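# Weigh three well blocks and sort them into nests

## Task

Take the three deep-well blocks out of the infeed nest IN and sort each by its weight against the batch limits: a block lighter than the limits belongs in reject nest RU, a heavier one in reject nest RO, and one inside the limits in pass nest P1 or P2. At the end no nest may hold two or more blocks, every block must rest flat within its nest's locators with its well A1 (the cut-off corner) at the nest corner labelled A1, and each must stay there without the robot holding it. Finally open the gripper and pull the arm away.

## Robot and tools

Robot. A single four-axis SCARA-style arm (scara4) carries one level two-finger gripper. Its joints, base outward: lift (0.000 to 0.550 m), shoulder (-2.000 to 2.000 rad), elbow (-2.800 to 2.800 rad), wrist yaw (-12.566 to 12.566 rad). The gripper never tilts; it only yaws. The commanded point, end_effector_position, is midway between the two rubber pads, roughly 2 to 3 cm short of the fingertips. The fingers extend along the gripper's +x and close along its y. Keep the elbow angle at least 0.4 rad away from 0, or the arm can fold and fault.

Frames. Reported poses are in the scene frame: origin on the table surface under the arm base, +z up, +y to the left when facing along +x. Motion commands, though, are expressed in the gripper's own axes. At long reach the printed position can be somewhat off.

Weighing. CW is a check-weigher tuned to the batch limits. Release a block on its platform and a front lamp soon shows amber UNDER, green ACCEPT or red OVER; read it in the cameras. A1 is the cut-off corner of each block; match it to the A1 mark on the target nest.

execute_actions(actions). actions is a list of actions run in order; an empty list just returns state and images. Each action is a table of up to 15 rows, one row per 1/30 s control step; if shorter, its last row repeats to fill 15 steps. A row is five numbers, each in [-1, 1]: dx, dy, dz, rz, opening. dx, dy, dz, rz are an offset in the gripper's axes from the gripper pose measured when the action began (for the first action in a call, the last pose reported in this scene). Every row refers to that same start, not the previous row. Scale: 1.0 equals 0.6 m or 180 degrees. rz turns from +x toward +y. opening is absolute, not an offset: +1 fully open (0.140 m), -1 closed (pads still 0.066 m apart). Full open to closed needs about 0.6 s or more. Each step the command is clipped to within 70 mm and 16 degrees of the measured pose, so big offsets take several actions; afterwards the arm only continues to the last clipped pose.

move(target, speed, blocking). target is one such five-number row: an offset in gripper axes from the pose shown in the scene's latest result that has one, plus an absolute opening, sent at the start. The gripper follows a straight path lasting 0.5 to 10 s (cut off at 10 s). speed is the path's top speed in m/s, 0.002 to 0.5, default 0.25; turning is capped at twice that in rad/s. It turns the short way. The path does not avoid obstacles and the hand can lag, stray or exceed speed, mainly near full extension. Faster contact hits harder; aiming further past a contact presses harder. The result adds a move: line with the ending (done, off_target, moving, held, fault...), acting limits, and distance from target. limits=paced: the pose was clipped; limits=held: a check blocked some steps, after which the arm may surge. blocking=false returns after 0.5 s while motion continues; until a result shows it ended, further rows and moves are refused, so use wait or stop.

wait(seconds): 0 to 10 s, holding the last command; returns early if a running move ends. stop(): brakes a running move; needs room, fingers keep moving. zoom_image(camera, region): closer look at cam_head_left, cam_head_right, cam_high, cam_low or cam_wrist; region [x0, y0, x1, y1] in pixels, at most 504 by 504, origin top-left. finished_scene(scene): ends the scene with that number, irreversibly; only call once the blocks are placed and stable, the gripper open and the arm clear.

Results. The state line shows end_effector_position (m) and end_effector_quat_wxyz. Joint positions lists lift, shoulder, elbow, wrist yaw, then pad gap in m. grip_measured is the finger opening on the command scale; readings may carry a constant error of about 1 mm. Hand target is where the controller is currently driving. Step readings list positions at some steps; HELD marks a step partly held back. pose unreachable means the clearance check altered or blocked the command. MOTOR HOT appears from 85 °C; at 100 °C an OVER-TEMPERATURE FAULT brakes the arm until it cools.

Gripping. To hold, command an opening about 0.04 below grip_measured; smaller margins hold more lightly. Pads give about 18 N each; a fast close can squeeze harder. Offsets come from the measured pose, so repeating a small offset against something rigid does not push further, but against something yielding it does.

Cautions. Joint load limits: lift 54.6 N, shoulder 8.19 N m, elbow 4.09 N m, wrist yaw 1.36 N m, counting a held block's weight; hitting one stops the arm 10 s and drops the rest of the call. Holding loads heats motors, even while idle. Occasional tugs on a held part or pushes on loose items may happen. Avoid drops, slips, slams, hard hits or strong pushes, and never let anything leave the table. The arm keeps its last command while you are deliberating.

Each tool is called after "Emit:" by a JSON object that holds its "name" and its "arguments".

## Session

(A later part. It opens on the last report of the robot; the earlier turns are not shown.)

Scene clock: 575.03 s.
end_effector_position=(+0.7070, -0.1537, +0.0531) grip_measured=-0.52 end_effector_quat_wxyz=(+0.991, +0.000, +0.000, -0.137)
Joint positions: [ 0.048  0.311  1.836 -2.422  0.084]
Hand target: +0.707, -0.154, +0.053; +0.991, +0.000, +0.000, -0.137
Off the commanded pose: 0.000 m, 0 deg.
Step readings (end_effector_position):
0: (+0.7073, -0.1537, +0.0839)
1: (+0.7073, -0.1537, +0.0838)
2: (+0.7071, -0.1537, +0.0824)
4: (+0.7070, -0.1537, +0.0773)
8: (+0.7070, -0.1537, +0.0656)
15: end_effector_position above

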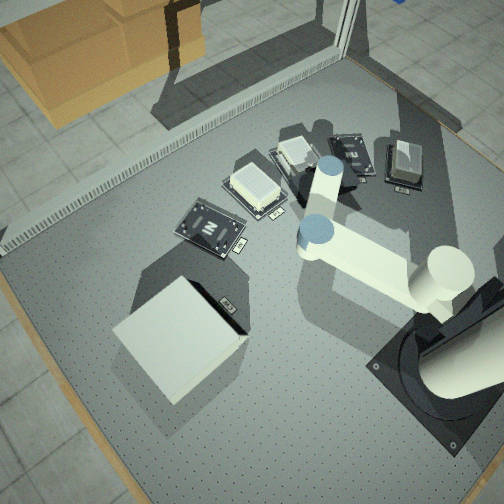

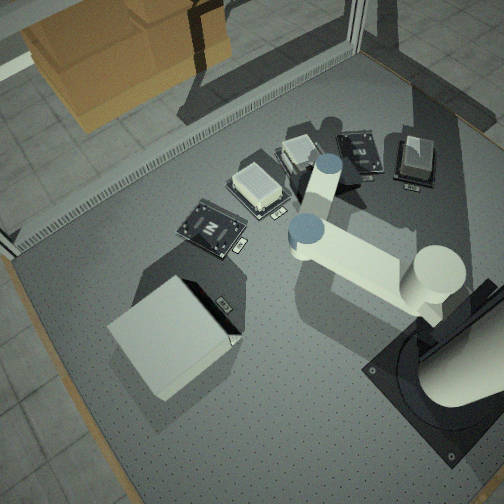

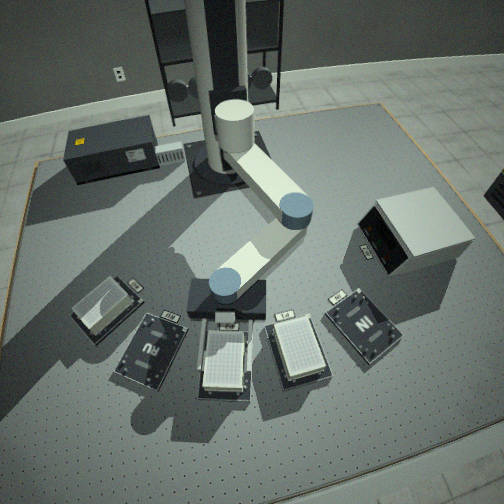

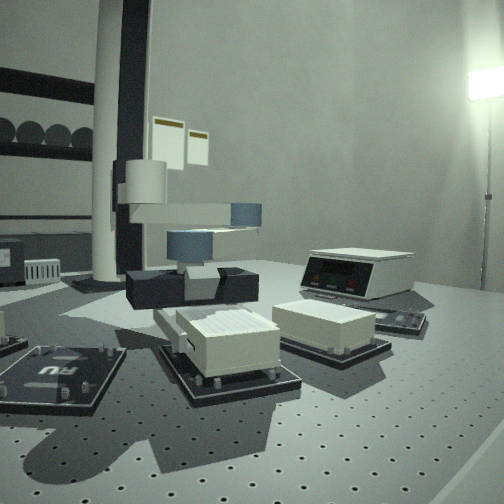

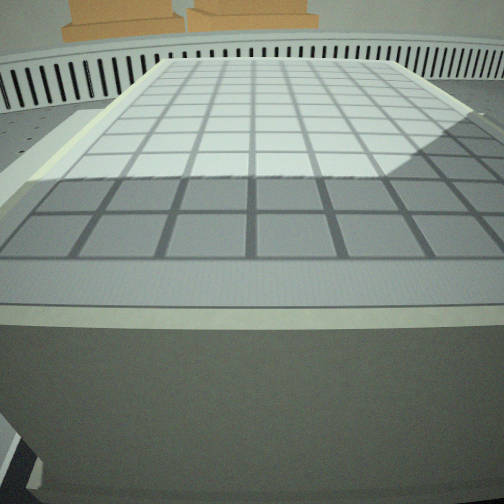

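Emit:
{"name": "execute_actions", "arguments": {"actions": [[[0,0,-0.0015,0,-0.57],[0,0,-0.003,0,-0.57],[0,0,-0.0045,0,-0.57],[0,0,-0.006,0,-0.57],[0,0,-0.0075,0,-0.57],[0,0,-0.009,0,-0.57],[0,0,-0.0105,0,-0.57],[0,0,-0.012,0,-0.57],[0,0,-0.0135,0,-0.57],[0,0,-0.015,0,-0.57],[0,0,-0.0163,0,-0.57],[0,0,-0.0175,0,-0.57],[0,0,-0.0185,0,-0.57],[0,0,-0.0192,0,-0.57],[0,0,-0.0196,0,-0.57]]]}}

Emit:
{"name": "wait", "arguments": {"seconds": 0.3}}

Scene clock: 590.97 s.
end_effector_position=(+0.7067, -0.1539, +0.0416) grip_measured=-0.52 end_effector_quat_wxyz=(+0.990, +0.000, +0.000, -0.138)
Joint positions: [ 0.037  0.311  1.834 -2.421  0.084]
Hand target: +0.707, -0.154, +0.041; +0.991, +0.000, +0.000, -0.137
Off the commanded pose: 0.000 m, 0 deg.
Step readings (end_effector_position):
0: (+0.7070, -0.1537, +0.0532)
1: (+0.7070, -0.1537, +0.0532)
2: (+0.7070, -0.1537, +0.0523)
4: (+0.7070, -0.1537, +0.0503)
8: (+0.7068, -0.1538, +0.0468)
15: end_effector_position above

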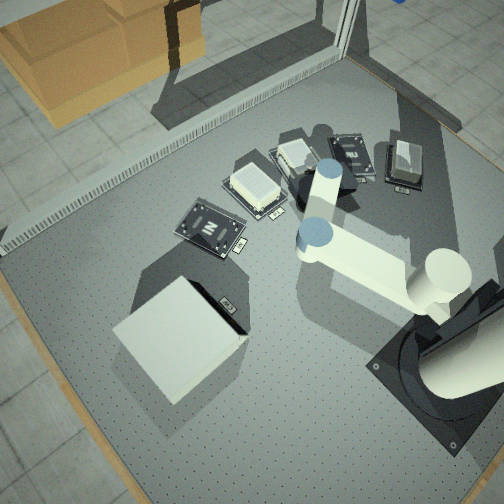

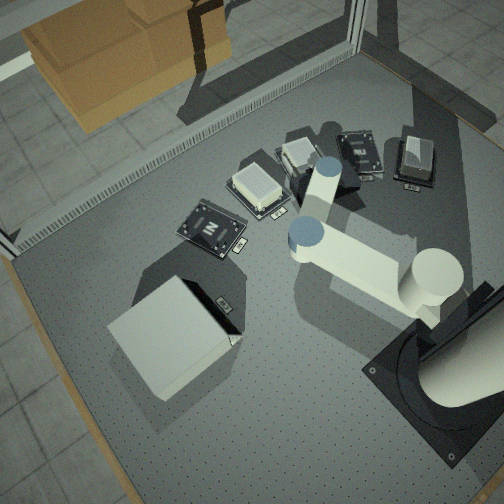

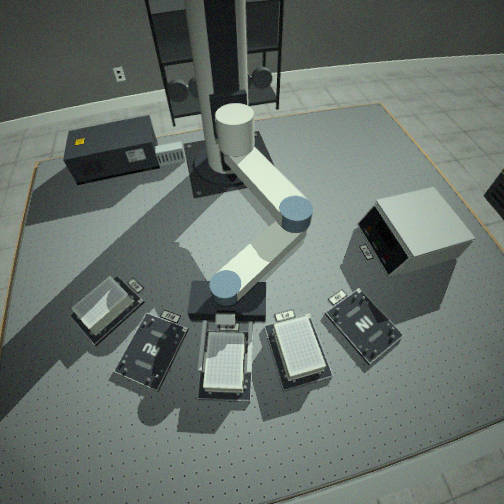

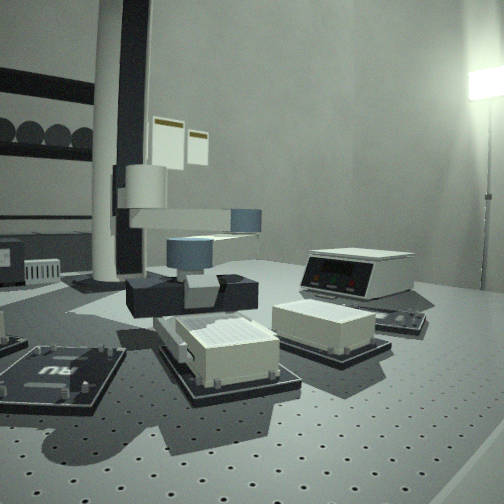

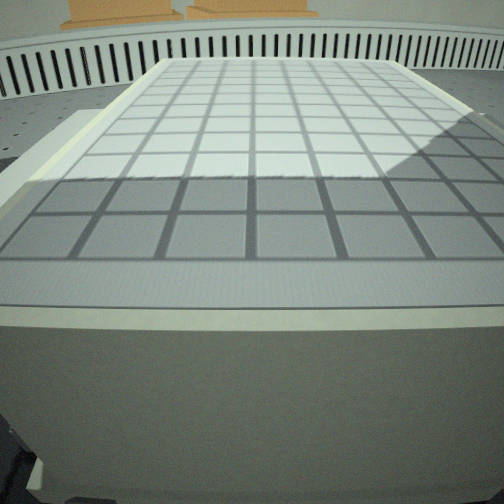

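Scene clock: 591.27 s.
end_effector_position=(+0.7067, -0.1539, +0.0414) grip_measured=-0.52 end_effector_quat_wxyz=(+0.990, +0.000, +0.000, -0.138)
Joint positions: [ 0.036  0.311  1.834 -2.421  0.084]
Hand target: +0.707, -0.154, +0.041; +0.991, +0.000, +0.000, -0.137
Off the commanded pose: 0.000 m, 0 deg.
wait: 0.30 s; at rest by 0.17 s

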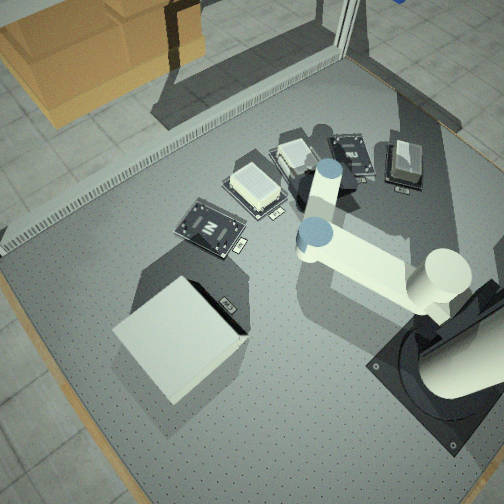

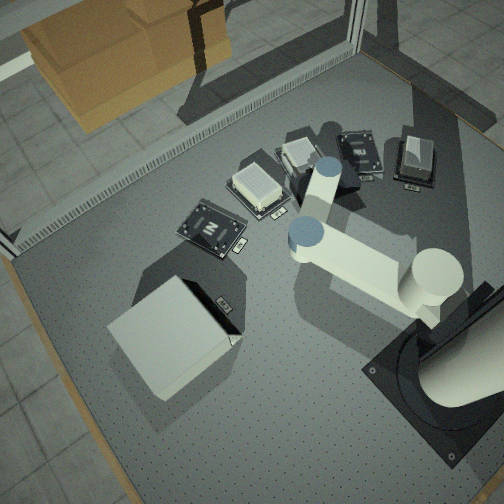

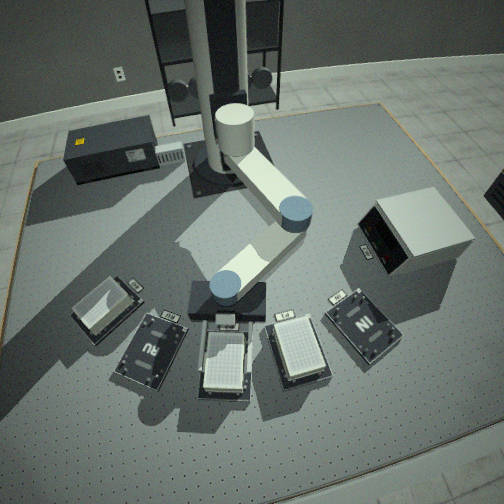

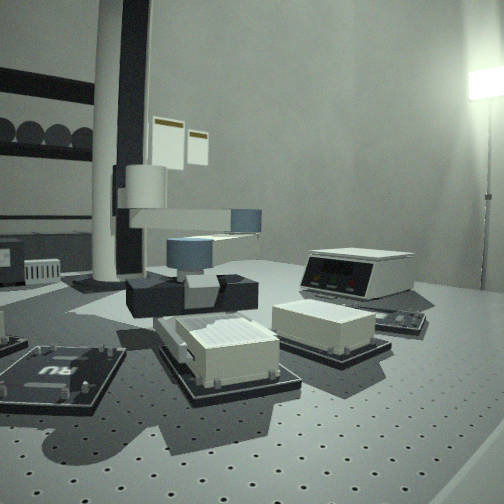

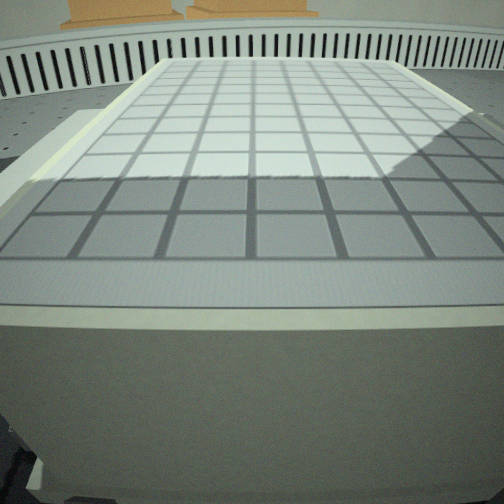

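It was guided into place by the posts with no tilt. Next I'll release and retreat.

Emit:
{"name": "execute_actions", "arguments": {"actions": [[[0,0,-0.0003,0,-0.55],[0,0,-0.0003,0,-0.53],[0,0,-0.0003,0,-0.51],[0,0,-0.0003,0,-0.48],[0,0,-0.0003,0,-0.44],[0,0,-0.0003,0,-0.4],[0,0,-0.0003,0,-0.35],[0,0,-0.0003,0,-0.3],[0,0,-0.0003,0,-0.25],[0,0,-0.0003,0,-0.2],[0,0,-0.0003,0,-0.2],[0,0,-0.0003,0,-0.2],[0,0,0.002,0,-0.2],[0,0,0.006,0,-0.2],[0,0,0.012,0,-0.2]],[[0,0,0.012,0,-0.2],[0,0,0.02,0,-0.2],[0,0,0.028,0,-0.2],[0,0,0.036,0,-0.2],[0,0,0.044,0,-0.2],[0,0,0.052,0,-0.2],[0,0,0.06,0,-0.2],[0,0,0.068,0,-0.2],[-0.01,0,0.075,0,-0.2],[-0.025,0,0.08,0,-0.2],[-0.04,0,0.085,0,-0.2],[-0.06,0,0.09,0,-0.2],[-0.08,0,0.09,0,-0.2],[-0.1,0,0.09,0,-0.2],[-0.12,0,0.09,0,-0.2]],[[-0.04,0,0.005,0,-0.2],[-0.06,0,0.005,0,-0.2],[-0.08,0,0.005,0,-0.2],[-0.1,0,0.005,0,-0.2],[-0.115,0,0.005,0,-0.2],[-0.13,0,0.005,0,-0.2],[-0.14,0,0.005,0,-0.2]]]}}

Scene clock: 604.83 s.
end_effector_position=(+0.5941, -0.1225, +0.1005) grip_measured=-0.20 end_effector_quat_wxyz=(+0.990, +0.000, +0.000, -0.139)
Joint positions: [ 0.096  0.57   1.206 -2.055  0.096]
Hand target: +0.594, -0.123, +0.101; +0.990, +0.000, +0.000, -0.139
Off the commanded pose: 0.000 m, 0 deg.
Step readings (end_effector_position; steps 1 to 15: 1st action; 16 to 30: 2nd action; 31 to 45: 3rd action):
0: (+0.7067, -0.1539, +0.0414)
1: (+0.7066, -0.1539, +0.0414)
2: (+0.7065, -0.1538, +0.0413)
4: (+0.7066, -0.1538, +0.0413)
8: (+0.7067, -0.1537, +0.0413)
15: (+0.7067, -0.1537, +0.0444)
16: (+0.7067, -0.1537, +0.0472)
17: (+0.7067, -0.1537, +0.0502)
19: (+0.7067, -0.1537, +0.0577)
23: (+0.7067, -0.1537, +0.0758)
30: (+0.6749, -0.1457, +0.0976)
31: (+0.6655, -0.1433, +0.0982)
32: (+0.6577, -0.1416, +0.0987)
34: (+0.6434, -0.1374, +0.1004)
38: (+0.6092, -0.1277, +0.1005)
45: end_effector_position above

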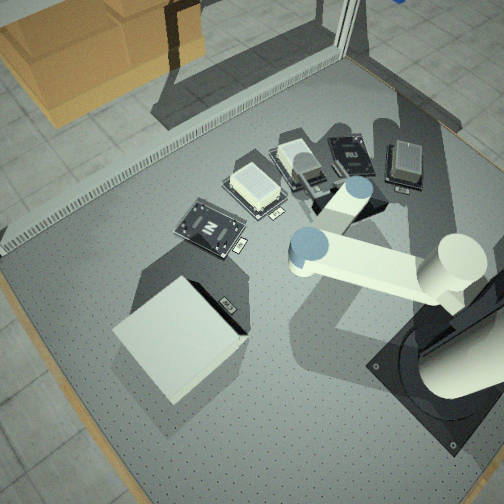

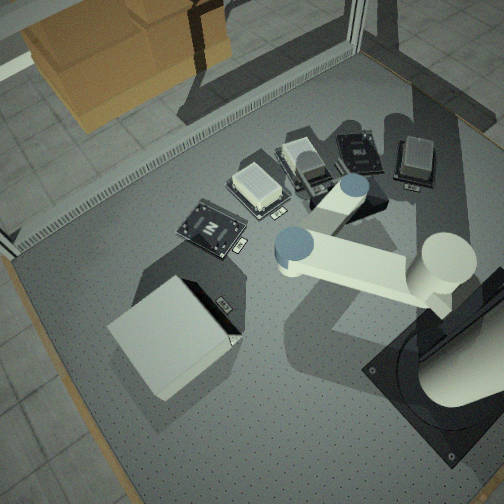

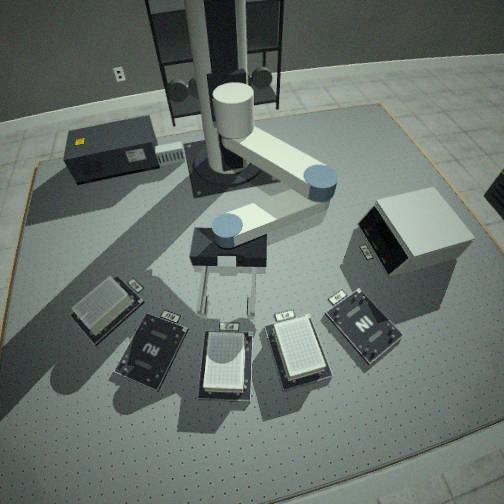

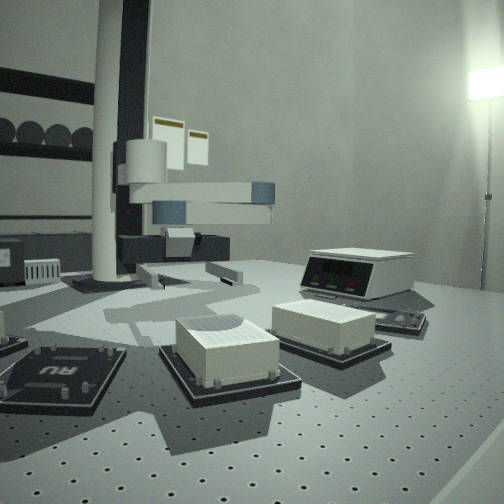

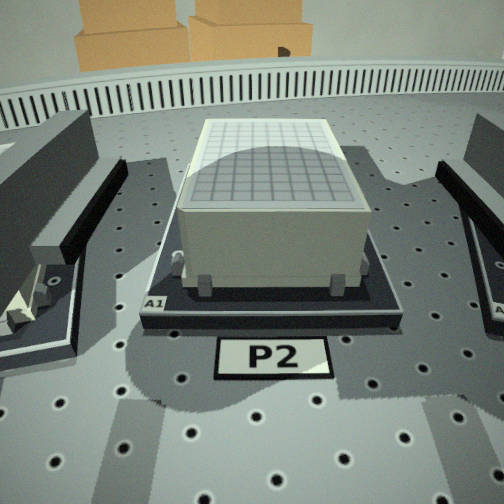

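Emit:
{"name": "zoom_image", "arguments": {"camera": "cam_low", "region": [150, 290, 400, 420]}}

Emit:
{"name": "zoom_image", "arguments": {"camera": "cam_high", "region": [60, 265, 340, 410]}}

Emit:
{"name": "zoom_image", "arguments": {"camera": "cam_wrist", "region": [130, 180, 410, 340]}}

Region (150, 290, 400, 420) of cam_low's 504x504 image, scaled by 2.016, with more detail than that image has; it fills the top 262 rows of this view, and the rest is white.

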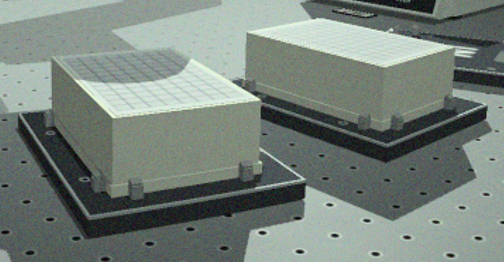

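Region (60, 265, 340, 410) of cam_high's 504x504 image, scaled by 1.800, with more detail than that image has; it fills the top 261 rows of this view, and the rest is white.

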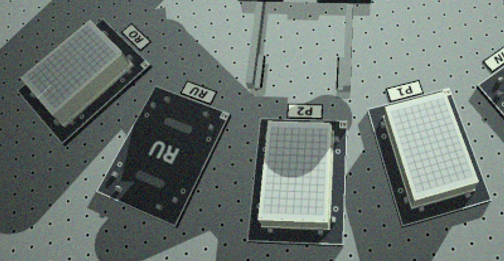

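Region (130, 180, 410, 340) of cam_wrist's 504x504 image, scaled by 1.800, with more detail than that image has; it fills the top 288 rows of this view, and the rest is white.

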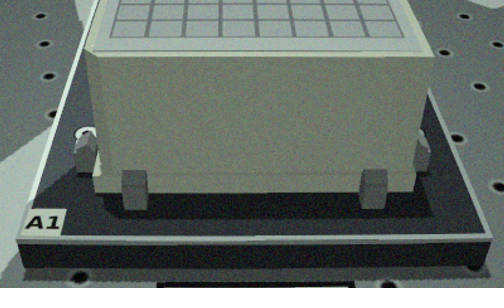

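All three blocks look flat inside their posts, and the P2 block's cut-off corner is at A1.

Emit:
{"name": "finished_scene", "arguments": {"scene": 2}}

The scene is finished: the task was done.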